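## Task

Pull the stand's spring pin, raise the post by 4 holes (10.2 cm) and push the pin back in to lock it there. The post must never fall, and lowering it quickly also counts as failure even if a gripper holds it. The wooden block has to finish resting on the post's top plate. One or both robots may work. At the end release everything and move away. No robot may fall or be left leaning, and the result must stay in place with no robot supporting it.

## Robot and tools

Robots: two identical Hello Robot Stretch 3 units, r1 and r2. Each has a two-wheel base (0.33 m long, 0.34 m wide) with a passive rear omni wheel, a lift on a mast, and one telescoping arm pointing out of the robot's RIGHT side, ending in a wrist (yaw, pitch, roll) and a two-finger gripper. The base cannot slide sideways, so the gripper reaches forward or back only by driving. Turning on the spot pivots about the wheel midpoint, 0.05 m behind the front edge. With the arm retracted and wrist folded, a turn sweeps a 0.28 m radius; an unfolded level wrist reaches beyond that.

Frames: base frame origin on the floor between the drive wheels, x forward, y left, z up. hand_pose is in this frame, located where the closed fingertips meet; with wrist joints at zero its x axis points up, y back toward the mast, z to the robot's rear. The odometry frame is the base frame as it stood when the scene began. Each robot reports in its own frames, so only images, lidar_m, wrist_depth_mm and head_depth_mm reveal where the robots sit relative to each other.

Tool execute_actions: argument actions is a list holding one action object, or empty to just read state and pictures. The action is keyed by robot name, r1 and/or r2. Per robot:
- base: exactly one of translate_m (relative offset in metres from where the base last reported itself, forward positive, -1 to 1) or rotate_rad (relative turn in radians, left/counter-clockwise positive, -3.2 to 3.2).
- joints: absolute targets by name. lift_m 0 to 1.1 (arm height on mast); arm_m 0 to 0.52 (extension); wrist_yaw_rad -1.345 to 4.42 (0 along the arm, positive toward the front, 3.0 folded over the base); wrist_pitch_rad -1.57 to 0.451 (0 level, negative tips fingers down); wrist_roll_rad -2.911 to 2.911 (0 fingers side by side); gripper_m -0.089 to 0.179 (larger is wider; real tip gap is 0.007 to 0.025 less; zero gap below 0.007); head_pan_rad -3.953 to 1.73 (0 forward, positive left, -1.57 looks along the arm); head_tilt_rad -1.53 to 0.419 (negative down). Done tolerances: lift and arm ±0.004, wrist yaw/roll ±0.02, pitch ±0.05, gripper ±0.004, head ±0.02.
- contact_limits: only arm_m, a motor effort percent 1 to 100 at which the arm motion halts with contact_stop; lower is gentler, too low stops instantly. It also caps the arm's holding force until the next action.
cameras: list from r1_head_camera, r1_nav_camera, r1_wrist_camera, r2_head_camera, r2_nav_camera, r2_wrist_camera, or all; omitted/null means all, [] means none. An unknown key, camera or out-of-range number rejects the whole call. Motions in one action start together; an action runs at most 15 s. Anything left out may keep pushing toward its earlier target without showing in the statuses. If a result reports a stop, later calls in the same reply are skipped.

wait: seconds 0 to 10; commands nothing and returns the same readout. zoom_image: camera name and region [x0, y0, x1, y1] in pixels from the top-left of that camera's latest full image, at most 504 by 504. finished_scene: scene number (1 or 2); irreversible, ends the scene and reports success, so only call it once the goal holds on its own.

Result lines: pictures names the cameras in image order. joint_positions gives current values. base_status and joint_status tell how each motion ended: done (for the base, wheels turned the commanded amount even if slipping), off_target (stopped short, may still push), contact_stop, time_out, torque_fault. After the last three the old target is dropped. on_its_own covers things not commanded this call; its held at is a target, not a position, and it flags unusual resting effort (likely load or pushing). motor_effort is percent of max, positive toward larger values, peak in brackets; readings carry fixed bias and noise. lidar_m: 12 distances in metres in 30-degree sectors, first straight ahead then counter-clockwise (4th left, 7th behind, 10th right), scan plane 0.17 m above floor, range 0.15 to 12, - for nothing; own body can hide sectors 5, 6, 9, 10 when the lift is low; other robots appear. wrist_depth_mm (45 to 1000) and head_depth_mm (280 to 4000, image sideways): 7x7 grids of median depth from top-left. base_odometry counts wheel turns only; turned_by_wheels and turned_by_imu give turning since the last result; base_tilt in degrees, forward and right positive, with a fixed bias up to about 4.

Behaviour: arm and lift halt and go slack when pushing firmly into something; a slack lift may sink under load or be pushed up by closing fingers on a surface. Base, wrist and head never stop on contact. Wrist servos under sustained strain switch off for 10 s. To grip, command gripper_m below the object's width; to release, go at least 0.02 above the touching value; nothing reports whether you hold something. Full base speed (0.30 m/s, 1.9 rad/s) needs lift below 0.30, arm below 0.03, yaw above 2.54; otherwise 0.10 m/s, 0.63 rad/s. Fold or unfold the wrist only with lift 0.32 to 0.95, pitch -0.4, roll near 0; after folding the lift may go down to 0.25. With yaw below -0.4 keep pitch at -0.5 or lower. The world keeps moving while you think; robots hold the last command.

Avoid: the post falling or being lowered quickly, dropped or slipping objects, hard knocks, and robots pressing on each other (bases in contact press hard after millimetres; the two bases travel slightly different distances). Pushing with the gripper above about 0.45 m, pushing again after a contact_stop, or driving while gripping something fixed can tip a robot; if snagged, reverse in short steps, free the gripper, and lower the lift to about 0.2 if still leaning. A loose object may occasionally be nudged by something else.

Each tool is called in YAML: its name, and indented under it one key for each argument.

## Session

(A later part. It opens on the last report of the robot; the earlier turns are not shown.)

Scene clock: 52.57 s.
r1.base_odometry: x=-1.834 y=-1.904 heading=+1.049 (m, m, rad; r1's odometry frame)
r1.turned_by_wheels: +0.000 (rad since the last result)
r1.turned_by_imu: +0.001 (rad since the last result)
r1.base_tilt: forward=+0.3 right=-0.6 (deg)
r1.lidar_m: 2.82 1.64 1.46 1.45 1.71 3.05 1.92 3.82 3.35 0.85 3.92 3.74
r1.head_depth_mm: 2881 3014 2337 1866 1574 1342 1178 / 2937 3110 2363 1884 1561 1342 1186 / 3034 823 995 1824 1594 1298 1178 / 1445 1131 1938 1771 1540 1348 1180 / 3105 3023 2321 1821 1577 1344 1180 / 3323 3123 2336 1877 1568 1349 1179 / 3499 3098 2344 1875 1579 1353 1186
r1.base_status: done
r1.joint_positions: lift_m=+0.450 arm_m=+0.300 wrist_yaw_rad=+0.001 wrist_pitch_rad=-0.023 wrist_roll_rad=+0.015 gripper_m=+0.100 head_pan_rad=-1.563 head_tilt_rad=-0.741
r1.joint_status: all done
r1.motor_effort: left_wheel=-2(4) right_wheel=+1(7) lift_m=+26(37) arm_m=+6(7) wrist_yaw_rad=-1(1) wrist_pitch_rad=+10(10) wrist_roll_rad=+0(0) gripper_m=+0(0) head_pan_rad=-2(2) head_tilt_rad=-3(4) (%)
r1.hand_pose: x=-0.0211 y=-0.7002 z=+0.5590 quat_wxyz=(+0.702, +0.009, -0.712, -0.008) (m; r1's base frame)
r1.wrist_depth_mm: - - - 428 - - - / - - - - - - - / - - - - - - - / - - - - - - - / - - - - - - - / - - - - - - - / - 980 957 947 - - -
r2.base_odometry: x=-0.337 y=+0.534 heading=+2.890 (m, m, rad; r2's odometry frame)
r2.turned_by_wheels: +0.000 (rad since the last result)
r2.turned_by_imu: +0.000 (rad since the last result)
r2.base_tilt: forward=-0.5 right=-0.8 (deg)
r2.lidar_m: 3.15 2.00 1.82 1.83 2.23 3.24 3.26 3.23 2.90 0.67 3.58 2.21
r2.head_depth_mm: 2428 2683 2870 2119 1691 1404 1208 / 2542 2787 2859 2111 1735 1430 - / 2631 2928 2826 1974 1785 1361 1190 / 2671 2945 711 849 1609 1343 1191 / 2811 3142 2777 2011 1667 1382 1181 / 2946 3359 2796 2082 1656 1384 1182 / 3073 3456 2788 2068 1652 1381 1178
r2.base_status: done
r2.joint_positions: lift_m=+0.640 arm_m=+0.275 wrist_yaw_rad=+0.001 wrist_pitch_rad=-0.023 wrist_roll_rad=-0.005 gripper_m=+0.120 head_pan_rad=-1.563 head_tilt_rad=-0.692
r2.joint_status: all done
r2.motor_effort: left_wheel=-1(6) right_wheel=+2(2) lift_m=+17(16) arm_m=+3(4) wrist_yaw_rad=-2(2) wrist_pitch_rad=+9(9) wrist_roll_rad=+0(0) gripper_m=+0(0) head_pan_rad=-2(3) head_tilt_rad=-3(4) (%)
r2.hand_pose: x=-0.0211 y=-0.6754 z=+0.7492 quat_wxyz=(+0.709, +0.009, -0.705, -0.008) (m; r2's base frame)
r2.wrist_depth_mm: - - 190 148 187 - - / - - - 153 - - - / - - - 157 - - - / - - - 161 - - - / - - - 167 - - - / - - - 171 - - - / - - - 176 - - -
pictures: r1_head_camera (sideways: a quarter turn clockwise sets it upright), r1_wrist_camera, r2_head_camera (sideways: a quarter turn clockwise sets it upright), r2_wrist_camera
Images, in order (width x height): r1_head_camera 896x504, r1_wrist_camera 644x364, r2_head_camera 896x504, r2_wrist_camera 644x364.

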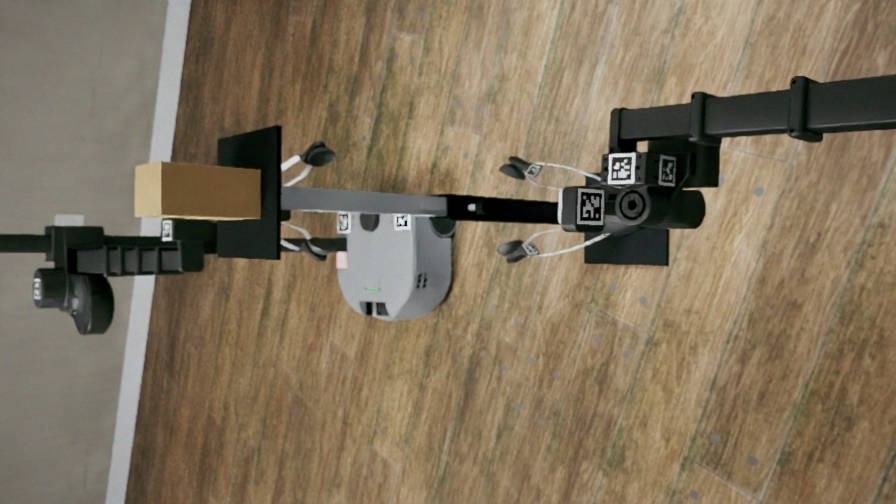

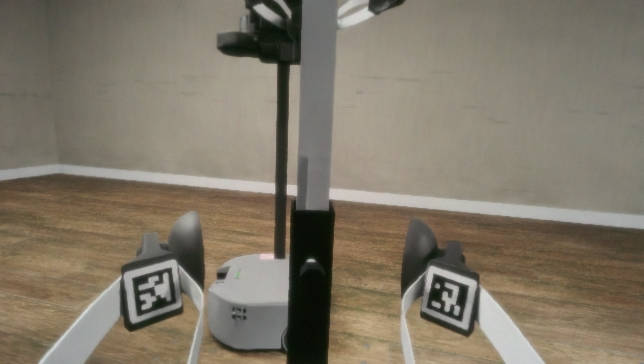

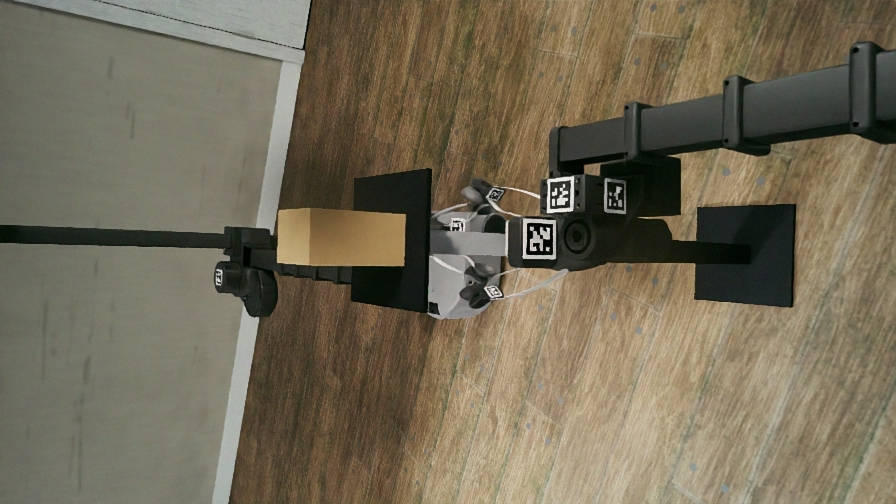

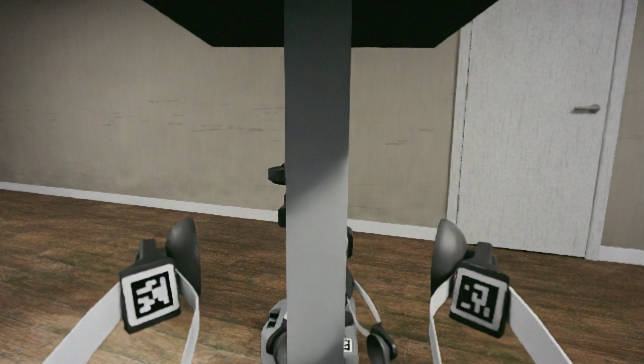

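execute_actions:
  actions:
    - {"r1":{"joints":{"arm_m":0.37,"lift_m":0.415,"gripper_m":0.07}},"r2":{"joints":{"arm_m":0.295}}}
  cameras: []

execute_actions:
  actions:
    - {"r2":{"joints":{"gripper_m":-0.03}}}
  cameras: ["r1_head_camera","r1_wrist_camera","r2_nav_camera","r2_wrist_camera"]

Scene clock: 58.97 s.
r1.base_odometry: x=-1.834 y=-1.904 heading=+1.049 (m, m, rad; r1's odometry frame)
r1.turned_by_wheels: +0.000 (rad since the last result)
r1.turned_by_imu: +0.001 (rad since the last result)
r1.base_tilt: forward=+0.5 right=-0.6 (deg)
r1.lidar_m: 2.80 1.64 1.45 1.46 1.70 3.05 1.92 3.82 3.34 0.85 3.91 3.74
r1.head_depth_mm: 2818 2998 2323 1871 1571 1356 1184 / 2940 3070 2339 1873 1602 1340 1166 / 3041 821 998 1813 1646 1324 1178 / 1446 1149 1926 1788 1572 1351 1185 / 3139 3137 2346 1829 1570 1353 1187 / 3347 3136 2354 1892 1576 1340 1180 / 3496 3115 2355 1890 1557 1348 1183
r1.base_status: not commanded
r1.joint_positions: lift_m=+0.415 arm_m=+0.370 wrist_yaw_rad=+0.001 wrist_pitch_rad=-0.023 wrist_roll_rad=+0.015 gripper_m=+0.070 head_pan_rad=-1.563 head_tilt_rad=-0.741
r1.joint_status: all done
r1.motor_effort: left_wheel=-2(2) right_wheel=+1(1) lift_m=+27(26) arm_m=+7(9) wrist_yaw_rad=+1(1) wrist_pitch_rad=+10(10) wrist_roll_rad=+0(1) gripper_m=-1(79) head_pan_rad=-2(2) head_tilt_rad=-4(4) (%)
r1.hand_pose: x=-0.0211 y=-0.7702 z=+0.5240 quat_wxyz=(+0.702, +0.009, -0.712, -0.008) (m; r1's base frame)
r1.wrist_depth_mm: - - - 985 - - - / - - - - - - - / - - - 242 - - - / - - - 249 - - - / - - - 245 - - - / - - 917 252 - - - / 950 948 899 258 979 - -
r2.base_odometry: x=-0.337 y=+0.534 heading=+2.890 (m, m, rad; r2's odometry frame)
r2.turned_by_wheels: +0.000 (rad since the last result)
r2.turned_by_imu: +0.000 (rad since the last result)
r2.base_tilt: forward=-0.5 right=-0.8 (deg)
r2.lidar_m: 3.16 2.01 1.82 1.83 2.23 3.25 3.27 3.21 2.89 0.67 3.54 2.22
r2.head_depth_mm: 2436 2670 2864 2132 1680 1397 1204 / 2530 2817 2858 2117 1737 1431 - / 2590 2950 2864 1969 - 1383 1187 / 2662 2939 714 819 1624 1349 1187 / 2817 3146 2711 2010 1665 1385 1181 / 2915 3318 2814 2084 1673 1379 1184 / 3044 3439 2758 2072 1660 1378 1173
r2.base_status: not commanded
r2.joint_positions: lift_m=+0.640 arm_m=+0.295 wrist_yaw_rad=+0.001 wrist_pitch_rad=-0.023 wrist_roll_rad=-0.005 gripper_m=+0.120 head_pan_rad=-1.563 head_tilt_rad=-0.692
r2.joint_status: all done
r2.motor_effort: left_wheel=-2(1) right_wheel=+1(1) lift_m=+17(17) arm_m=+3(3) wrist_yaw_rad=-3(3) wrist_pitch_rad=+9(9) wrist_roll_rad=+0(0) gripper_m=+0(0) head_pan_rad=-3(1) head_tilt_rad=-3(3) (%)
r2.hand_pose: x=-0.0211 y=-0.6954 z=+0.7492 quat_wxyz=(+0.709, +0.009, -0.705, -0.008) (m; r2's base frame)
r2.wrist_depth_mm: - - 190 129 186 - - / - - - 133 - - - / - - - 136 - - - / - - - 140 - - - / - - - 144 - - - / - - - 148 - - - / - - - 152 - - -
pictures: none
No camera images: the call's "cameras" was empty. Leave "cameras" out to get every camera's image.

Scene clock: 60.97 s.
r1.base_odometry: x=-1.834 y=-1.904 heading=+1.049 (m, m, rad; r1's odometry frame)
r1.turned_by_wheels: +0.000 (rad since the last result)
r1.turned_by_imu: +0.000 (rad since the last result)
r1.base_tilt: forward=+0.5 right=-0.7 (deg)
r1.lidar_m: 2.81 1.65 1.45 1.46 1.71 3.07 1.93 3.82 3.34 0.85 3.89 3.74
r1.head_depth_mm: 2845 3072 2341 1873 1548 1345 1189 / 2944 3088 2321 1868 1605 1344 1166 / 3032 825 997 1817 1643 1322 1178 / 1449 1146 1906 1779 1568 1343 1181 / 3140 3093 2340 1826 1573 1337 1184 / 3439 3046 2348 1873 1575 1348 1182 / 3422 3122 2358 1873 1575 1346 1180
r1.base_status: not commanded
r1.joint_positions: lift_m=+0.415 arm_m=+0.370 wrist_yaw_rad=+0.001 wrist_pitch_rad=-0.023 wrist_roll_rad=+0.015 gripper_m=+0.070 head_pan_rad=-1.563 head_tilt_rad=-0.741
r1.joint_status: not commanded
r1.motor_effort: left_wheel=-2(2) right_wheel=+2(1) lift_m=+27(27) arm_m=+7(7) wrist_yaw_rad=+1(0) wrist_pitch_rad=+10(10) wrist_roll_rad=+0(0) gripper_m=+0(1) head_pan_rad=-2(2) head_tilt_rad=-4(4) (%)
r1.hand_pose: x=-0.0211 y=-0.7702 z=+0.5240 quat_wxyz=(+0.702, +0.009, -0.712, -0.008) (m; r1's base frame)
r1.wrist_depth_mm: - - - - - - - / - - - - - - - / - - - 245 - - - / - - - 246 - - - / - - - 248 - - - / - - 922 254 - - - / 919 971 893 262 972 - -
r2.base_odometry: x=-0.337 y=+0.534 heading=+2.890 (m, m, rad; r2's odometry frame)
r2.turned_by_wheels: +0.000 (rad since the last result)
r2.turned_by_imu: +0.000 (rad since the last result)
r2.base_tilt: forward=-0.5 right=-0.8 (deg)
r2.lidar_m: 3.15 2.01 1.82 1.83 2.23 3.24 3.27 3.22 2.90 0.66 3.56 2.22
r2.head_depth_mm: 2447 2661 2859 2135 1696 1403 1208 / 2520 2825 2857 2108 1730 1428 - / 2588 2917 2826 1978 - 1381 1189 / 2687 2936 711 754 1610 1342 1189 / 2820 3139 2671 1953 1655 1384 1179 / 2919 3313 2773 2080 1655 1378 1180 / 3011 3414 2771 2089 1644 1375 1180
r2.base_status: not commanded
r2.joint_positions: lift_m=+0.640 arm_m=+0.296 wrist_yaw_rad=+0.001 wrist_pitch_rad=-0.021 wrist_roll_rad=-0.005 gripper_m=-0.029 head_pan_rad=-1.563 head_tilt_rad=-0.692
r2.joint_status: all done
r2.motor_effort: left_wheel=-1(2) right_wheel=+0(1) lift_m=+17(17) arm_m=-9(9) wrist_yaw_rad=-3(2) wrist_pitch_rad=+8(9) wrist_roll_rad=+0(0) gripper_m=-22(97) head_pan_rad=-3(2) head_tilt_rad=-4(5) (%)
r2.hand_pose: x=-0.0211 y=-0.6964 z=+0.7496 quat_wxyz=(+0.709, +0.008, -0.705, -0.007) (m; r2's base frame)
r2.wrist_depth_mm: - - 189 127 186 - - / - - - 131 - - - / - - - 134 - - - / - - - 137 - - - / - - - 141 - - - / - - - 145 - - - / - - - 150 - - -
pictures: r1_head_camera (sideways: a quarter turn clockwise sets it upright), r1_wrist_camera, r2_nav_camera (sideways: a quarter turn counterclockwise sets it upright), r2_wrist_camera
Images, in order (width x height): r1_head_camera 896x504, r1_wrist_camera 644x364, r2_nav_camera 672x504, r2_wrist_camera 644x364.

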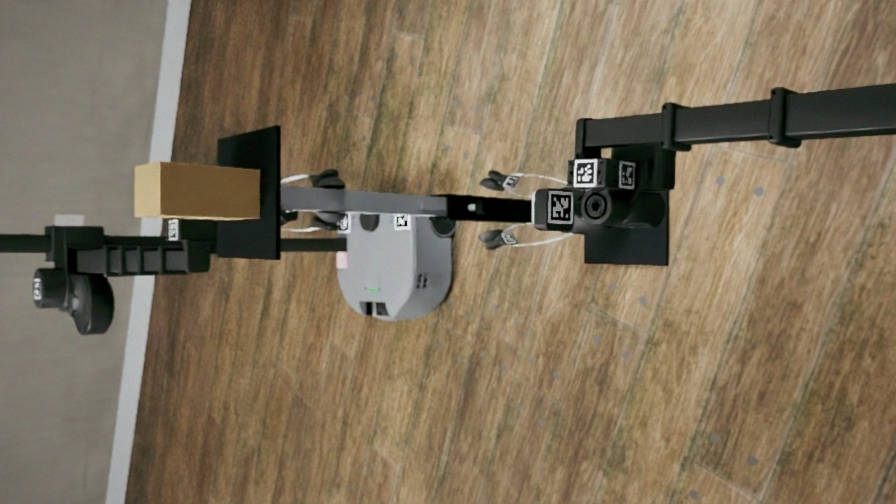

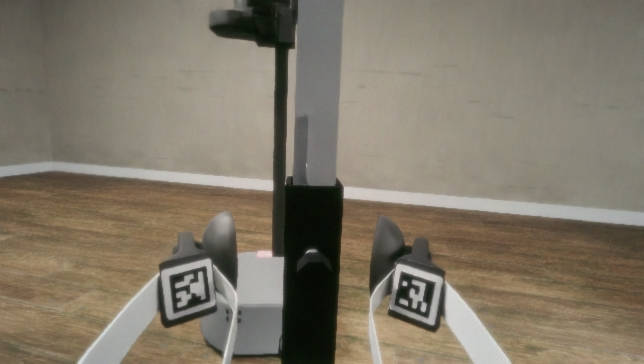

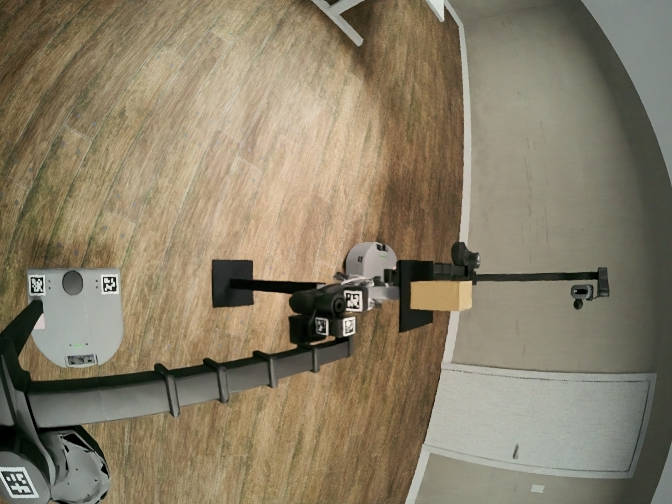

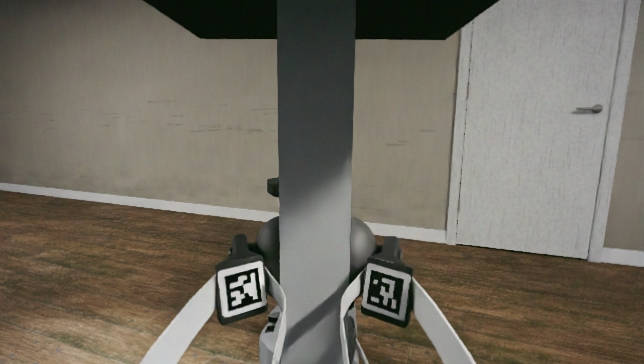

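execute_actions:
  actions:
    - {"r1":{"base":{"translate_m":-0.007},"joints":{"arm_m":0.41,"lift_m":0.40}},"r2":{"joints":{"arm_m":0.284,"gripper_m":0.07}}}
  cameras: []

execute_actions:
  actions:
    - {"r2":{"joints":{"gripper_m":-0.045}}}
  cameras: ["r1_head_camera","r1_wrist_camera","r2_wrist_camera"]

zoom_image:
  camera: "r1_head_camera"
  region: [400,130,600,290]

Scene clock: 66.20 s.
r1.base_odometry: x=-1.838 y=-1.910 heading=+1.049 (m, m, rad; r1's odometry frame)
r1.turned_by_wheels: +0.000 (rad since the last result)
r1.turned_by_imu: +0.001 (rad since the last result)
r1.base_tilt: forward=+0.4 right=-0.6 (deg)
r1.lidar_m: 2.81 1.65 1.45 1.46 1.71 3.07 1.91 3.84 3.33 0.84 3.93 3.75
r1.head_depth_mm: 2834 3074 2336 1886 1565 1347 1186 / 2958 3121 2336 1871 1611 1350 1199 / 3045 820 1042 1851 - 1354 1182 / 1477 1138 1931 1792 1567 1346 1179 / 3183 3117 2346 1829 1556 1351 1179 / 3299 3077 2343 1868 1555 1342 1180 / 3454 3075 2339 1888 1575 1346 1179
r1.base_status: done
r1.joint_positions: lift_m=+0.400 arm_m=+0.410 wrist_yaw_rad=+0.001 wrist_pitch_rad=-0.023 wrist_roll_rad=+0.015 gripper_m=+0.070 head_pan_rad=-1.563 head_tilt_rad=-0.741
r1.joint_status: all done
r1.motor_effort: left_wheel=-2(5) right_wheel=+2(4) lift_m=+27(27) arm_m=+7(5) wrist_yaw_rad=-1(1) wrist_pitch_rad=+10(10) wrist_roll_rad=+0(0) gripper_m=-2(0) head_pan_rad=-2(2) head_tilt_rad=-4(4) (%)
r1.hand_pose: x=-0.0211 y=-0.8102 z=+0.5090 quat_wxyz=(+0.702, +0.009, -0.712, -0.008) (m; r1's base frame)
r1.wrist_depth_mm: - - 979 192 - - - / - - - 196 - - - / - - - 203 - - - / - - - 200 - - - / - - - 204 - - - / - - 834 210 - - - / 936 918 831 216 964 - -
r2.base_odometry: x=-0.337 y=+0.534 heading=+2.890 (m, m, rad; r2's odometry frame)
r2.turned_by_wheels: +0.000 (rad since the last result)
r2.turned_by_imu: +0.000 (rad since the last result)
r2.base_tilt: forward=-0.5 right=-0.9 (deg)
r2.lidar_m: 3.15 2.02 1.82 1.82 2.23 3.25 3.27 3.23 2.90 0.66 3.59 2.22
r2.head_depth_mm: 2420 2692 2848 2122 1681 1396 1206 / 2517 2807 2888 2104 1732 1429 - / 2594 2921 2838 1965 - 1355 1192 / 2647 2949 711 808 1620 1341 1189 / 2799 3160 2668 1988 1668 1383 1181 / 2906 3340 2766 2094 1662 1373 1184 / 3033 3447 2771 2081 1664 1376 1183
r2.base_status: not commanded
r2.joint_positions: lift_m=+0.640 arm_m=+0.284 wrist_yaw_rad=+0.002 wrist_pitch_rad=-0.019 wrist_roll_rad=-0.005 gripper_m=+0.070 head_pan_rad=-1.563 head_tilt_rad=-0.692
r2.joint_status: all done
r2.motor_effort: left_wheel=-1(2) right_wheel=+2(1) lift_m=+18(18) arm_m=-3(17) wrist_yaw_rad=-3(3) wrist_pitch_rad=+7(9) wrist_roll_rad=+0(0) gripper_m=+0(78) head_pan_rad=-3(3) head_tilt_rad=-3(4) (%)
r2.hand_pose: x=-0.0210 y=-0.6850 z=+0.7501 quat_wxyz=(+0.709, +0.008, -0.705, -0.006) (m; r2's base frame)
r2.wrist_depth_mm: - - 186 140 183 - - / - - - 144 - - - / - - - 147 - - - / - - - 151 - - - / - - - 155 - - - / - - - 160 - - - / - - - 165 - - -
pictures: none
No camera images: the call's "cameras" was empty. Leave "cameras" out to get every camera's image.

Scene clock: 67.83 s.
r1.base_odometry: x=-1.838 y=-1.910 heading=+1.049 (m, m, rad; r1's odometry frame)
r1.turned_by_wheels: +0.000 (rad since the last result)
r1.turned_by_imu: +0.000 (rad since the last result)
r1.base_tilt: forward=+0.5 right=-0.5 (deg)
r1.lidar_m: 2.81 1.64 1.46 1.45 1.70 3.07 1.92 3.83 3.33 0.84 3.92 3.74
r1.head_depth_mm: 2878 3015 2341 1874 1568 1354 1182 / 2951 3073 2304 1881 1606 1344 1200 / 2996 821 2128 1836 - 1349 1182 / 1477 1140 1918 1777 1564 1349 1179 / 3185 3102 2354 1838 1574 1339 1172 / 3362 3057 2339 1893 1568 1341 1181 / 3485 3101 2323 1903 1569 1355 1184
r1.base_status: not commanded
r1.joint_positions: lift_m=+0.400 arm_m=+0.410 wrist_yaw_rad=+0.001 wrist_pitch_rad=-0.023 wrist_roll_rad=+0.015 gripper_m=+0.070 head_pan_rad=-1.563 head_tilt_rad=-0.741
r1.joint_status: not commanded
r1.motor_effort: left_wheel=-2(2) right_wheel=+1(1) lift_m=+27(27) arm_m=+7(6) wrist_yaw_rad=+0(0) wrist_pitch_rad=+10(10) wrist_roll_rad=+0(0) gripper_m=-1(0) head_pan_rad=-2(2) head_tilt_rad=-4(4) (%)
r1.hand_pose: x=-0.0211 y=-0.8102 z=+0.5090 quat_wxyz=(+0.702, +0.009, -0.712, -0.008) (m; r1's base frame)
r1.wrist_depth_mm: - - - 193 - - - / - - - 197 - - - / - - - 201 - - - / - - - 199 - - - / - - - 204 - - - / - - 826 211 - - - / 911 955 808 217 973 980 999
r2.base_odometry: x=-0.337 y=+0.534 heading=+2.890 (m, m, rad; r2's odometry frame)
r2.turned_by_wheels: +0.000 (rad since the last result)
r2.turned_by_imu: +0.000 (rad since the last result)
r2.base_tilt: forward=-0.5 right=-0.7 (deg)
r2.lidar_m: 3.15 2.01 1.82 1.83 2.23 3.24 3.26 3.21 2.90 0.66 3.57 2.22
r2.head_depth_mm: 2445 2700 2879 2128 1692 1396 1201 / 2529 2812 2865 2122 1736 1424 - / 2608 2903 2826 1963 - 1362 1190 / 2639 2976 711 809 1616 1339 1189 / 2790 3167 2707 1943 1662 1377 1187 / 2915 3290 2799 2083 1652 1378 1183 / 3025 3439 2772 2080 1648 1375 1179
r2.base_status: not commanded
r2.joint_positions: lift_m=+0.640 arm_m=+0.284 wrist_yaw_rad=+0.002 wrist_pitch_rad=-0.019 wrist_roll_rad=-0.005 gripper_m=-0.044 head_pan_rad=-1.563 head_tilt_rad=-0.692
r2.joint_status: all done
r2.motor_effort: left_wheel=+0(1) right_wheel=+0(0) lift_m=+17(18) arm_m=-4(4) wrist_yaw_rad=-4(3) wrist_pitch_rad=+7(7) wrist_roll_rad=+0(0) gripper_m=-27(100) head_pan_rad=-2(2) head_tilt_rad=-4(4) (%)
r2.hand_pose: x=-0.0210 y=-0.6851 z=+0.7501 quat_wxyz=(+0.709, +0.007, -0.705, -0.006) (m; r2's base frame)
r2.wrist_depth_mm: - - 187 139 183 - - / - - - 142 - - - / - - - 146 - - - / - - - 150 - - - / - - - 153 - - - / - - - 157 - - - / - - - 163 - - -
pictures: r1_head_camera (sideways: a quarter turn clockwise sets it upright), r1_wrist_camera, r2_wrist_camera
Images, in order (width x height): r1_head_camera 896x504, r1_wrist_camera 644x364, r2_wrist_camera 644x364.

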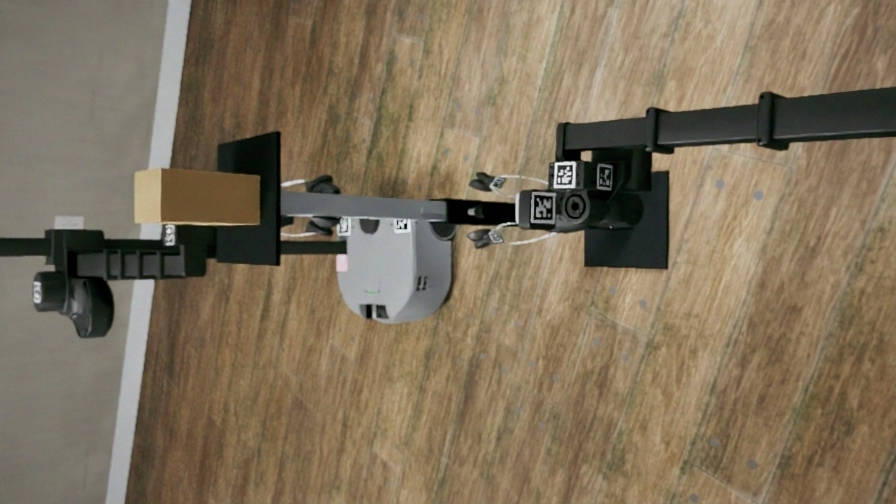

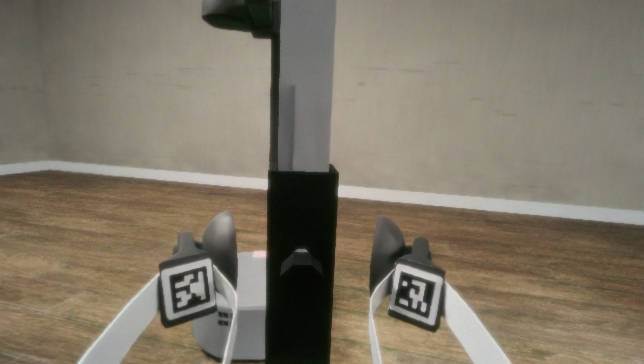

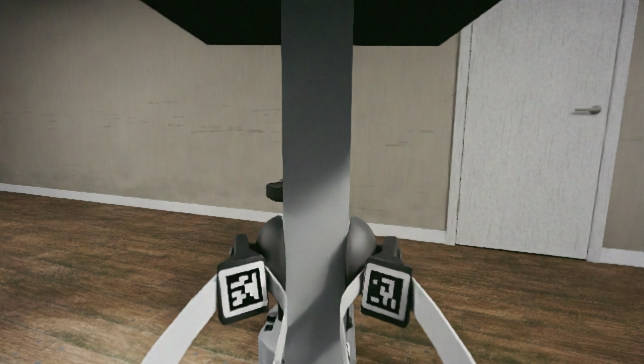

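Region (400, 130, 600, 290) of r1_head_camera's 896x504 image, scaled by 2.520, with more detail than that image has; it fills the top 403 rows of this view, and the rest is white.

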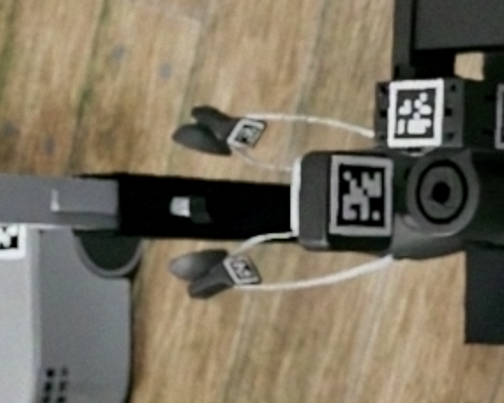

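execute_actions:
  actions:
    - {"r1":{"joints":{"lift_m":0.39,"gripper_m":-0.02}},"r2":{"joints":{"lift_m":0.646}}}
  cameras: ["r1_head_camera","r1_wrist_camera"]

execute_actions:
  actions:
    - {"r1":{"joints":{"arm_m":0.395}}}
  cameras: ["r1_head_camera","r1_wrist_camera"]

Scene clock: 72.87 s.
r1.base_odometry: x=-1.838 y=-1.910 heading=+1.049 (m, m, rad; r1's odometry frame)
r1.turned_by_wheels: +0.000 (rad since the last result)
r1.turned_by_imu: +0.001 (rad since the last result)
r1.base_tilt: forward=+0.5 right=-0.5 (deg)
r1.lidar_m: 2.82 1.64 1.46 1.46 1.71 3.06 1.91 3.84 3.34 0.85 3.93 3.75
r1.head_depth_mm: 2851 3023 2328 1863 1578 1345 1182 / 2961 3094 2339 1868 1602 1339 1208 / 3033 824 2111 1814 - 1344 1188 / 1460 1119 1929 1785 1577 1347 1183 / 3099 3131 2319 1845 1571 1340 1184 / 3296 3090 2348 1879 1573 1353 1183 / 3494 3082 2333 1882 1568 1342 1177
r1.base_status: not commanded
r1.joint_positions: lift_m=+0.390 arm_m=+0.410 wrist_yaw_rad=+0.002 wrist_pitch_rad=-0.022 wrist_roll_rad=+0.015 gripper_m=-0.019 head_pan_rad=-1.563 head_tilt_rad=-0.741
r1.joint_status: all done
r1.motor_effort: left_wheel=-1(2) right_wheel=+0(1) lift_m=+27(26) arm_m=+6(7) wrist_yaw_rad=-2(2) wrist_pitch_rad=+10(10) wrist_roll_rad=+0(0) gripper_m=-14(88) head_pan_rad=-2(2) head_tilt_rad=-4(4) (%)
r1.hand_pose: x=-0.0210 y=-0.8102 z=+0.4992 quat_wxyz=(+0.702, +0.009, -0.712, -0.008) (m; r1's base frame)
r1.wrist_depth_mm: - - - 193 - - - / - - - 198 - - - / - - - 202 - - - / - - - 199 - - - / - - - 202 - - - / - - - 190 - - - / 890 940 830 215 948 991 -
r2.base_odometry: x=-0.337 y=+0.534 heading=+2.890 (m, m, rad; r2's odometry frame)
r2.turned_by_wheels: +0.000 (rad since the last result)
r2.turned_by_imu: +0.001 (rad since the last result)
r2.base_tilt: forward=-0.5 right=-0.8 (deg)
r2.lidar_m: 3.15 2.01 1.82 1.83 2.23 3.23 3.26 3.21 2.90 0.66 3.57 2.22
r2.head_depth_mm: 2454 2701 2876 2112 1691 1397 1215 / 2509 2809 2832 2116 1727 1430 - / 2628 2919 2811 1959 - 1358 1193 / 2664 2973 712 809 1623 1342 1175 / 2807 3139 2675 1950 1675 1378 1184 / 2909 3303 2746 2075 1652 1377 1179 / 3047 3479 2808 2073 1649 1378 1177
r2.base_status: not commanded
r2.joint_positions: lift_m=+0.646 arm_m=+0.284 wrist_yaw_rad=+0.002 wrist_pitch_rad=-0.036 wrist_roll_rad=-0.005 gripper_m=-0.023 head_pan_rad=-1.563 head_tilt_rad=-0.692
r2.joint_status: all done
r2.on_its_own: gripper_m is held at -0.024, not at your -0.045, by its stall guard, which is not easing now
r2.motor_effort: left_wheel=+0(1) right_wheel=+0(1) lift_m=+28(31) arm_m=-4(4) wrist_yaw_rad=-3(3) wrist_pitch_rad=+14(15) wrist_roll_rad=+0(0) gripper_m=-20(21) head_pan_rad=-2(3) head_tilt_rad=-4(4) (%)
r2.hand_pose: x=-0.0210 y=-0.6845 z=+0.7509 quat_wxyz=(+0.709, +0.014, -0.705, -0.012) (m; r2's base frame)
r2.wrist_depth_mm: - - 189 137 185 - - / - - - 141 - - - / - - - 145 - - - / - - - 150 - - - / - - - 154 - - - / - - - 158 - - - / - - - 165 - - -
pictures: r1_head_camera (sideways: a quarter turn clockwise sets it upright), r1_wrist_camera
Images, in order (width x height): r1_head_camera 896x504, r1_wrist_camera 644x364.

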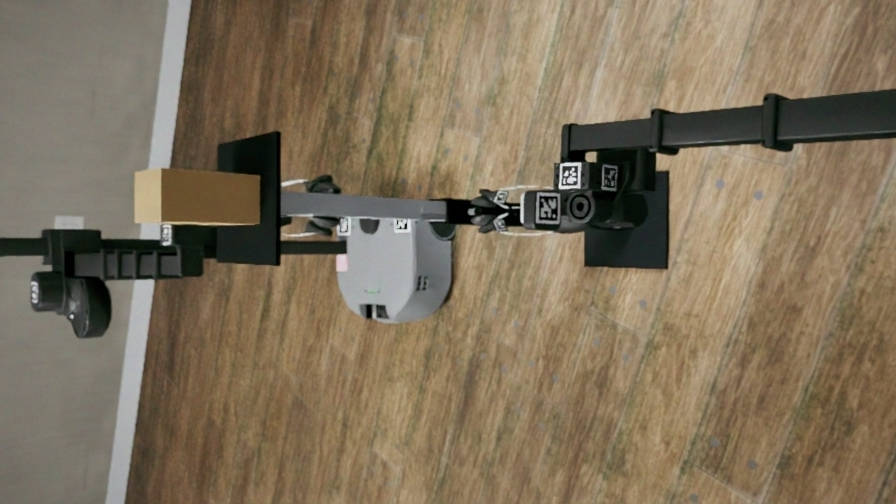

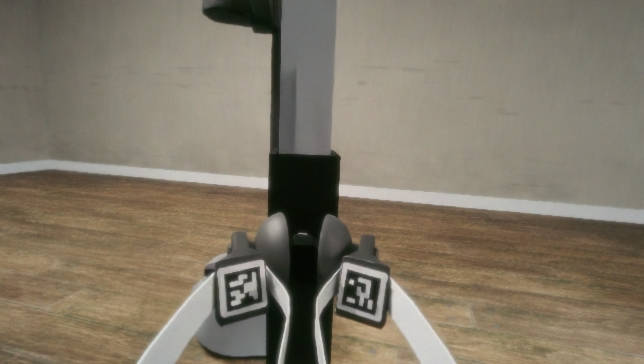

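Scene clock: 73.80 s.
r1.base_odometry: x=-1.838 y=-1.910 heading=+1.049 (m, m, rad; r1's odometry frame)
r1.turned_by_wheels: +0.000 (rad since the last result)
r1.turned_by_imu: +0.000 (rad since the last result)
r1.base_tilt: forward=+0.5 right=-0.5 (deg)
r1.lidar_m: 2.81 1.65 1.46 1.46 1.71 3.07 1.91 3.84 3.34 0.85 3.92 3.75
r1.head_depth_mm: 2838 3014 2336 1885 1575 1335 1181 / 2921 3134 2333 1884 1603 1342 1185 / 2992 827 2119 1825 1646 1318 1186 / 1454 1116 1901 1768 1563 1353 1179 / 3143 3139 2331 1831 1574 1347 1182 / 3301 3060 2345 1895 1566 1345 1180 / 3449 3078 2309 1884 1569 1340 1188
r1.base_status: not commanded
r1.joint_positions: lift_m=+0.390 arm_m=+0.396 wrist_yaw_rad=+0.002 wrist_pitch_rad=-0.020 wrist_roll_rad=+0.015 gripper_m=-0.020 head_pan_rad=-1.563 head_tilt_rad=-0.741
r1.joint_status: all done
r1.motor_effort: left_wheel=-1(1) right_wheel=-1(1) lift_m=+27(27) arm_m=-9(15) wrist_yaw_rad=+0(0) wrist_pitch_rad=+9(10) wrist_roll_rad=+0(0) gripper_m=-10(14) head_pan_rad=-2(2) head_tilt_rad=-3(4) (%)
r1.hand_pose: x=-0.0210 y=-0.7962 z=+0.4997 quat_wxyz=(+0.702, +0.008, -0.712, -0.007) (m; r1's base frame)
r1.wrist_depth_mm: - - - - - - - / - - - 210 - - - / - - - 217 - - - / - - - 214 - - - / - - - - - - - / - - - - - - - / 879 932 826 551 970 973 -
r2.base_odometry: x=-0.337 y=+0.534 heading=+2.890 (m, m, rad; r2's odometry frame)
r2.turned_by_wheels: +0.000 (rad since the last result)
r2.turned_by_imu: +0.000 (rad since the last result)
r2.base_tilt: forward=-0.5 right=-0.8 (deg)
r2.lidar_m: 3.17 2.01 1.82 1.83 2.23 3.25 3.28 3.23 2.90 0.66 3.60 2.22
r2.head_depth_mm: 2438 2702 2861 2121 1694 1405 1217 / 2543 2803 2843 2101 1743 1442 - / 2586 2913 2810 1971 - 1363 1187 / 2679 2975 712 808 1617 1340 1189 / 2783 3152 2695 1936 1674 1382 1183 / 2955 3297 2794 2069 1648 1380 1181 / 3035 3455 2778 2072 1655 1374 1177
r2.base_status: not commanded
r2.joint_positions: lift_m=+0.646 arm_m=+0.284 wrist_yaw_rad=+0.002 wrist_pitch_rad=-0.036 wrist_roll_rad=-0.005 gripper_m=-0.023 head_pan_rad=-1.563 head_tilt_rad=-0.692
r2.joint_status: not commanded
r2.on_its_own: gripper_m is held at -0.024, not at your -0.045, by its stall guard, which is not easing now
r2.motor_effort: left_wheel=-1(1) right_wheel=+0(0) lift_m=+29(28) arm_m=-4(4) wrist_yaw_rad=-2(3) wrist_pitch_rad=+14(14) wrist_roll_rad=+0(0) gripper_m=-19(19) head_pan_rad=-1(3) head_tilt_rad=-2(4) (%)
r2.hand_pose: x=-0.0210 y=-0.6845 z=+0.7509 quat_wxyz=(+0.709, +0.014, -0.705, -0.012) (m; r2's base frame)
r2.wrist_depth_mm: - - 188 137 185 - - / - - - 141 - - - / - - - 145 - - - / - - - 150 - - - / - - - 153 - - - / - - - 159 - - - / - - - 165 - - -
pictures: r1_head_camera (sideways: a quarter turn clockwise sets it upright), r1_wrist_camera
Images, in order (width x height): r1_head_camera 896x504, r1_wrist_camera 644x364.

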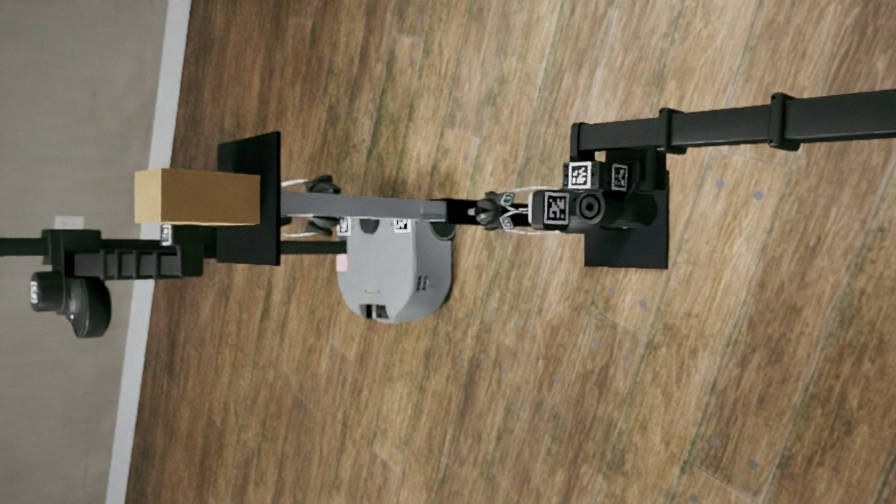

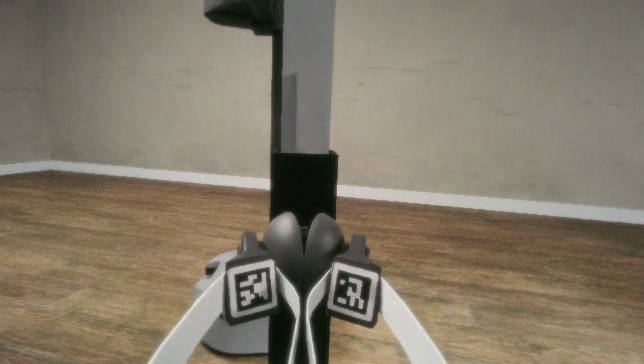

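execute_actions:
  actions:
    - {"r1":{"joints":{"gripper_m":0.065,"lift_m":0.397}}}
  cameras: []

execute_actions:
  actions:
    - {"r1":{"joints":{"arm_m":0.426}},"r2":{"joints":{"lift_m":0.65}}}
  cameras: []

execute_actions:
  actions:
    - {"r1":{"joints":{"gripper_m":-0.025}}}
  cameras: ["r1_wrist_camera"]

execute_actions:
  actions:
    - {"r1":{"joints":{"arm_m":0.412}}}
  cameras: ["r1_head_camera","r1_wrist_camera","r2_wrist_camera"]

Scene clock: 79.37 s.
r1.base_odometry: x=-1.838 y=-1.910 heading=+1.049 (m, m, rad; r1's odometry frame)
r1.turned_by_wheels: +0.000 (rad since the last result)
r1.turned_by_imu: +0.001 (rad since the last result)
r1.base_tilt: forward=+0.3 right=-0.6 (deg)
r1.lidar_m: 2.81 1.64 1.46 1.46 1.71 3.06 1.92 3.82 3.34 0.85 3.92 3.75
r1.head_depth_mm: 2873 3050 2309 1873 1568 1345 1177 / 2928 3066 2327 1880 1598 1351 1195 / 3061 822 2113 1828 1636 1316 1179 / 1460 1118 1894 1780 1565 1339 1178 / 3132 3081 2322 1832 1574 1348 1186 / 3292 3049 2361 1865 1576 1348 1187 / 3431 3054 2335 1887 1581 1358 1186
r1.base_status: not commanded
r1.joint_positions: lift_m=+0.397 arm_m=+0.395 wrist_yaw_rad=+0.002 wrist_pitch_rad=-0.025 wrist_roll_rad=+0.015 gripper_m=+0.065 head_pan_rad=-1.563 head_tilt_rad=-0.741
r1.joint_status: all done
r1.motor_effort: left_wheel=-1(1) right_wheel=+0(0) lift_m=+44(46) arm_m=-7(9) wrist_yaw_rad=+0(2) wrist_pitch_rad=+11(17) wrist_roll_rad=+0(0) gripper_m=+1(79) head_pan_rad=-2(2) head_tilt_rad=-4(5) (%)
r1.hand_pose: x=-0.0210 y=-0.7960 z=+0.5050 quat_wxyz=(+0.702, +0.010, -0.712, -0.008) (m; r1's base frame)
r1.wrist_depth_mm: - - - 962 - - - / - - - 211 - - - / - - - 216 - - - / - - - 215 - - - / - - - 219 - - - / - - 858 227 - - - / 903 893 844 232 930 - 986
r2.base_odometry: x=-0.337 y=+0.534 heading=+2.890 (m, m, rad; r2's odometry frame)
r2.turned_by_wheels: +0.000 (rad since the last result)
r2.turned_by_imu: +0.000 (rad since the last result)
r2.base_tilt: forward=-0.5 right=-0.8 (deg)
r2.lidar_m: 3.16 2.01 1.82 1.83 2.23 3.24 3.27 3.22 2.90 0.67 3.57 2.22
r2.head_depth_mm: 2453 2682 2895 2120 1684 1392 1217 / 2542 2829 2860 2129 1727 1431 - / 2633 2925 2838 1969 - 1358 1188 / 2657 2990 710 809 1619 1341 1186 / 2821 3147 2687 1937 1667 1382 1182 / 2909 3292 2789 2075 1660 1374 1179 / 3031 3428 2785 2070 1660 1377 1177
r2.base_status: not commanded
r2.joint_positions: lift_m=+0.646 arm_m=+0.284 wrist_yaw_rad=+0.002 wrist_pitch_rad=-0.036 wrist_roll_rad=-0.005 gripper_m=-0.023 head_pan_rad=-1.563 head_tilt_rad=-0.692
r2.joint_status: not commanded
r2.on_its_own: gripper_m is held at -0.024, not at your -0.045, by its stall guard, which is not easing now
r2.motor_effort: left_wheel=-1(0) right_wheel=+0(1) lift_m=+29(29) arm_m=-4(4) wrist_yaw_rad=-3(2) wrist_pitch_rad=+14(14) wrist_roll_rad=+0(0) gripper_m=-20(19) head_pan_rad=-3(3) head_tilt_rad=-2(3) (%)
r2.hand_pose: x=-0.0210 y=-0.6845 z=+0.7509 quat_wxyz=(+0.709, +0.014, -0.705, -0.012) (m; r2's base frame)
r2.wrist_depth_mm: - - 188 137 184 - - / - - - 141 - - - / - - - 146 - - - / - - - 150 - - - / - - - 154 - - - / - - - 158 - - - / - - - 164 - - -
pictures: none
No camera images: the call's "cameras" was empty. Leave "cameras" out to get every camera's image.

Scene clock: 80.60 s.
r1.base_odometry: x=-1.838 y=-1.910 heading=+1.049 (m, m, rad; r1's odometry frame)
r1.turned_by_wheels: +0.000 (rad since the last result)
r1.turned_by_imu: +0.000 (rad since the last result)
r1.base_tilt: forward=+0.6 right=-0.5 (deg)
r1.lidar_m: 2.81 1.64 1.46 1.46 1.71 3.06 1.92 3.85 3.33 0.85 3.90 3.73
r1.head_depth_mm: 2839 3024 2349 1879 1574 1350 1182 / 2927 3112 2333 1885 1601 1378 1202 / 2961 820 2114 1838 - 1346 1175 / 1446 1119 1920 1779 1568 1345 1186 / 3142 3084 2341 1817 1567 1346 1185 / 3367 3099 2351 1888 1578 1353 1181 / 3447 3089 2335 1870 1573 1346 1178
r1.base_status: not commanded
r1.joint_positions: lift_m=+0.397 arm_m=+0.426 wrist_yaw_rad=+0.002 wrist_pitch_rad=-0.024 wrist_roll_rad=+0.015 gripper_m=+0.065 head_pan_rad=-1.563 head_tilt_rad=-0.741
r1.joint_status: all done
r1.motor_effort: left_wheel=-1(1) right_wheel=+0(1) lift_m=+45(45) arm_m=+7(4) wrist_yaw_rad=-1(2) wrist_pitch_rad=+11(11) wrist_roll_rad=+0(0) gripper_m=-1(2) head_pan_rad=-2(2) head_tilt_rad=-5(4) (%)
r1.hand_pose: x=-0.0210 y=-0.8261 z=+0.5051 quat_wxyz=(+0.702, +0.009, -0.712, -0.008) (m; r1's base frame)
r1.wrist_depth_mm: - - - 177 - - - / - - - 181 - - - / - - - 186 - - - / - - - 183 - - - / - - - 187 - - - / - - 795 188 - - - / 926 925 804 198 926 977 -
r2.base_odometry: x=-0.337 y=+0.534 heading=+2.890 (m, m, rad; r2's odometry frame)
r2.turned_by_wheels: +0.000 (rad since the last result)
r2.turned_by_imu: +0.000 (rad since the last result)
r2.base_tilt: forward=-0.5 right=-0.8 (deg)
r2.lidar_m: 3.16 2.00 1.82 1.83 2.22 3.23 3.27 3.22 2.90 0.66 3.59 2.22
r2.head_depth_mm: 2441 2706 2880 2128 1682 1396 1219 / 2518 2800 2852 2126 1736 - - / 2588 2919 2815 1967 - 1361 1186 / 2676 2985 712 807 1608 1341 1187 / 2808 3153 2679 1957 1671 1379 1186 / 2888 3296 2792 2078 1653 1382 1185 / 3008 3435 2779 2090 1654 1378 1178
r2.base_status: not commanded
r2.joint_positions: lift_m=+0.649 arm_m=+0.284 wrist_yaw_rad=+0.002 wrist_pitch_rad=-0.050 wrist_roll_rad=-0.005 gripper_m=-0.023 head_pan_rad=-1.563 head_tilt_rad=-0.692
r2.joint_status: all done
r2.on_its_own: gripper_m is held at -0.024, not at your -0.045, by its stall guard, which is not easing now
r2.motor_effort: left_wheel=-1(1) right_wheel=+0(0) lift_m=+30(30) arm_m=-5(4) wrist_yaw_rad=-3(3) wrist_pitch_rad=+19(20) wrist_roll_rad=+0(0) gripper_m=-19(20) head_pan_rad=-2(2) head_tilt_rad=-3(3) (%)
r2.hand_pose: x=-0.0210 y=-0.6840 z=+0.7513 quat_wxyz=(+0.709, +0.019, -0.705, -0.017) (m; r2's base frame)
r2.wrist_depth_mm: - - 192 137 187 - - / - - - 140 - - - / - - - 145 - - - / - - - 150 - - - / - - - 153 - - - / - - - 159 - - - / - - - 166 - - -
pictures: none
No camera images: the call's "cameras" was empty. Leave "cameras" out to get every camera's image.

Scene clock: 82.00 s.
r1.base_odometry: x=-1.838 y=-1.910 heading=+1.049 (m, m, rad; r1's odometry frame)
r1.turned_by_wheels: +0.000 (rad since the last result)
r1.turned_by_imu: +0.000 (rad since the last result)
r1.base_tilt: forward=+0.2 right=-0.8 (deg)
r1.lidar_m: 2.81 1.64 1.46 1.45 1.71 3.06 1.91 3.83 3.34 0.85 3.92 3.75
r1.head_depth_mm: 2818 2994 2329 1867 1570 1347 1181 / 2921 3073 2342 1887 1600 1369 1191 / 2987 824 2107 1823 - 1355 1185 / 1441 1118 1924 1779 1578 1350 1182 / 3114 3099 2331 1834 1572 1333 1182 / 3317 3105 2349 1878 1564 1344 1175 / 3467 3097 2335 1882 1576 1342 1191
r1.base_status: not commanded
r1.joint_positions: lift_m=+0.397 arm_m=+0.426 wrist_yaw_rad=+0.007 wrist_pitch_rad=-0.023 wrist_roll_rad=+0.014 gripper_m=-0.024 head_pan_rad=-1.563 head_tilt_rad=-0.741
r1.joint_status: all done
r1.motor_effort: left_wheel=-1(1) right_wheel=-1(0) lift_m=+43(45) arm_m=+6(7) wrist_yaw_rad=-4(5) wrist_pitch_rad=+10(11) wrist_roll_rad=+0(0) gripper_m=-18(93) head_pan_rad=-2(2) head_tilt_rad=-4(4) (%)
r1.hand_pose: x=-0.0195 y=-0.8262 z=+0.5054 quat_wxyz=(+0.702, +0.011, -0.712, -0.006) (m; r1's base frame)
r1.wrist_depth_mm: - - - 177 - - - / - - - 181 - - - / - - - 186 - - - / - - - 184 - - - / - - - 187 - - - / - - - 153 - - - / 934 931 796 198 968 - 996
r2.base_odometry: x=-0.337 y=+0.534 heading=+2.890 (m, m, rad; r2's odometry frame)
r2.turned_by_wheels: +0.000 (rad since the last result)
r2.turned_by_imu: +0.000 (rad since the last result)
r2.base_tilt: forward=-0.5 right=-0.8 (deg)
r2.lidar_m: 3.15 2.01 1.82 1.83 2.23 3.26 3.26 3.21 2.90 0.67 3.56 2.22
r2.head_depth_mm: 2435 2715 2876 2129 1686 1400 1219 / 2535 2788 2862 2115 1731 - - / 2629 2940 2828 1959 - 1373 1186 / 2680 2950 712 806 1622 1342 1182 / 2808 3158 2672 1939 1665 1388 1185 / 2914 3281 2793 2078 1662 1379 1182 / 3014 3440 2780 2070 1644 1373 1176
r2.base_status: not commanded
r2.joint_positions: lift_m=+0.649 arm_m=+0.284 wrist_yaw_rad=+0.002 wrist_pitch_rad=-0.050 wrist_roll_rad=-0.005 gripper_m=-0.023 head_pan_rad=-1.563 head_tilt_rad=-0.692
r2.joint_status: not commanded
r2.on_its_own: gripper_m is held at -0.024, not at your -0.045, by its stall guard, which is not easing now
r2.motor_effort: left_wheel=-1(1) right_wheel=+1(1) lift_m=+30(30) arm_m=-4(4) wrist_yaw_rad=-4(2) wrist_pitch_rad=+19(19) wrist_roll_rad=+0(0) gripper_m=-19(20) head_pan_rad=-3(3) head_tilt_rad=-3(3) (%)
r2.hand_pose: x=-0.0210 y=-0.6840 z=+0.7513 quat_wxyz=(+0.709, +0.019, -0.705, -0.017) (m; r2's base frame)
r2.wrist_depth_mm: - - 191 137 187 - - / - - - 140 - - - / - - - 145 - - - / - - - 149 - - - / - - - 154 - - - / - - - 159 - - - / - - - 166 - - -
pictures: r1_wrist_camera
Images, in order (width x height): r1_wrist_camera 644x364.

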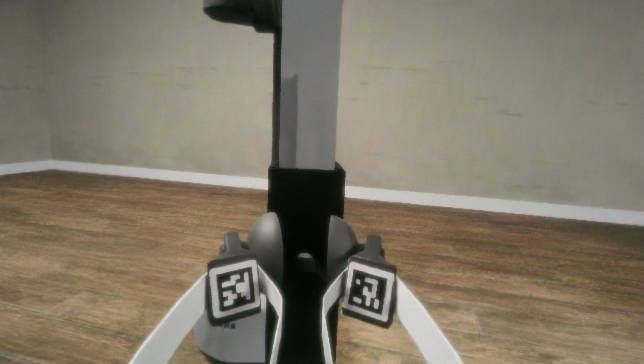

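Scene clock: 82.93 s.
r1.base_odometry: x=-1.838 y=-1.910 heading=+1.049 (m, m, rad; r1's odometry frame)
r1.turned_by_wheels: +0.000 (rad since the last result)
r1.turned_by_imu: +0.000 (rad since the last result)
r1.base_tilt: forward=+0.5 right=-0.5 (deg)
r1.lidar_m: 2.82 1.65 1.46 1.46 1.71 3.05 1.91 3.84 3.34 0.84 3.94 3.76
r1.head_depth_mm: 2845 3039 2340 1878 1569 1349 1176 / 2949 3033 2351 1881 1613 1348 1207 / 3000 825 2120 1818 - 1351 1179 / 1453 1120 1900 1781 1571 1347 1175 / 3138 3071 2337 1825 1574 1350 1180 / 3345 3108 2342 1877 1569 1346 1182 / 3453 3079 2307 1870 1573 1350 1182
r1.base_status: not commanded
r1.joint_positions: lift_m=+0.397 arm_m=+0.413 wrist_yaw_rad=+0.004 wrist_pitch_rad=-0.014 wrist_roll_rad=+0.014 gripper_m=-0.024 head_pan_rad=-1.563 head_tilt_rad=-0.741
r1.joint_status: all done
r1.motor_effort: left_wheel=+0(1) right_wheel=-1(1) lift_m=+44(44) arm_m=-9(15) wrist_yaw_rad=-3(3) wrist_pitch_rad=+6(10) wrist_roll_rad=+0(0) gripper_m=-15(17) head_pan_rad=-2(2) head_tilt_rad=-4(5) (%)
r1.hand_pose: x=-0.0204 y=-0.8135 z=+0.5078 quat_wxyz=(+0.702, +0.007, -0.712, -0.004) (m; r1's base frame)
r1.wrist_depth_mm: - - - 191 - - - / - - - 195 - - - / - - - 200 - - - / - - - 198 - - - / - - - 201 - - - / - - - 167 - - - / 950 924 809 211 - - -
r2.base_odometry: x=-0.337 y=+0.534 heading=+2.890 (m, m, rad; r2's odometry frame)
r2.turned_by_wheels: +0.000 (rad since the last result)
r2.turned_by_imu: +0.000 (rad since the last result)
r2.base_tilt: forward=-0.5 right=-0.7 (deg)
r2.lidar_m: 3.15 2.01 1.82 1.83 2.23 3.24 3.28 3.22 2.90 0.67 3.57 2.22
r2.head_depth_mm: 2442 2675 2856 2127 1680 1401 1219 / 2534 2840 2827 2121 1735 - - / 2644 2926 2829 1968 - 1368 1192 / 2659 2970 710 807 1609 1344 1189 / 2785 3166 2685 1936 1666 1385 1187 / 2900 3320 2768 2082 1657 1379 1181 / 2997 3437 2768 2072 1658 1377 1178
r2.base_status: not commanded
r2.joint_positions: lift_m=+0.649 arm_m=+0.284 wrist_yaw_rad=+0.002 wrist_pitch_rad=-0.050 wrist_roll_rad=-0.005 gripper_m=-0.023 head_pan_rad=-1.563 head_tilt_rad=-0.692
r2.joint_status: not commanded
r2.on_its_own: gripper_m is held at -0.024, not at your -0.045, by its stall guard, which is not easing now
r2.motor_effort: left_wheel=-1(0) right_wheel=-1(0) lift_m=+30(30) arm_m=-4(4) wrist_yaw_rad=-3(3) wrist_pitch_rad=+19(19) wrist_roll_rad=+0(0) gripper_m=-20(21) head_pan_rad=-2(2) head_tilt_rad=-2(4) (%)
r2.hand_pose: x=-0.0210 y=-0.6840 z=+0.7513 quat_wxyz=(+0.709, +0.019, -0.705, -0.017) (m; r2's base frame)
r2.wrist_depth_mm: - - 192 137 187 - - / - - - 141 - - - / - - - 145 - - - / - - - 150 - - - / - - - 154 - - - / - - - 159 - - - / - - - 166 - - -
pictures: r1_head_camera (sideways: a quarter turn clockwise sets it upright), r1_wrist_camera, r2_wrist_camera
Images, in order (width x height): r1_head_camera 896x504, r1_wrist_camera 644x364, r2_wrist_camera 644x364.

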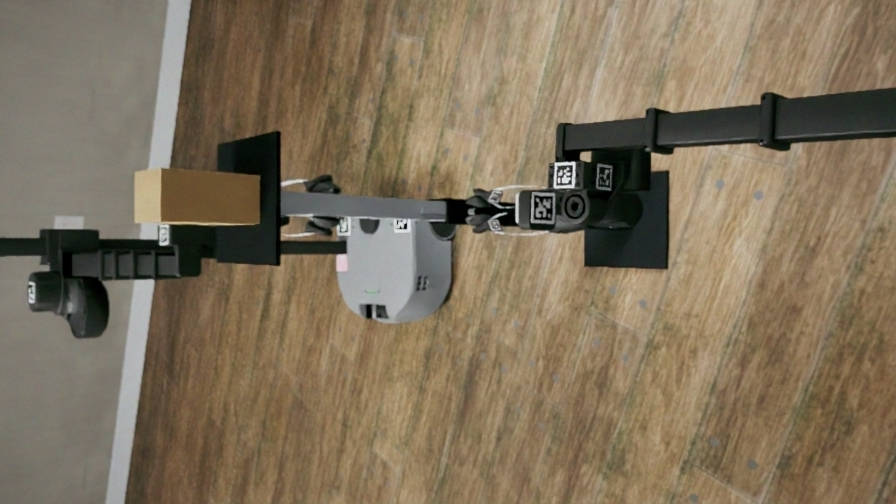

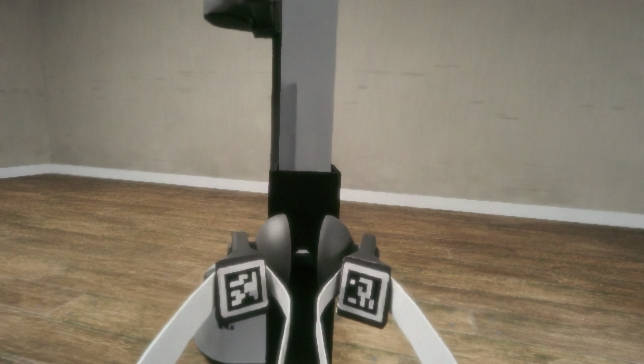

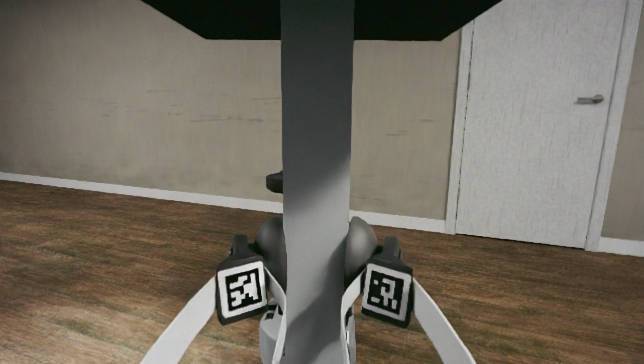

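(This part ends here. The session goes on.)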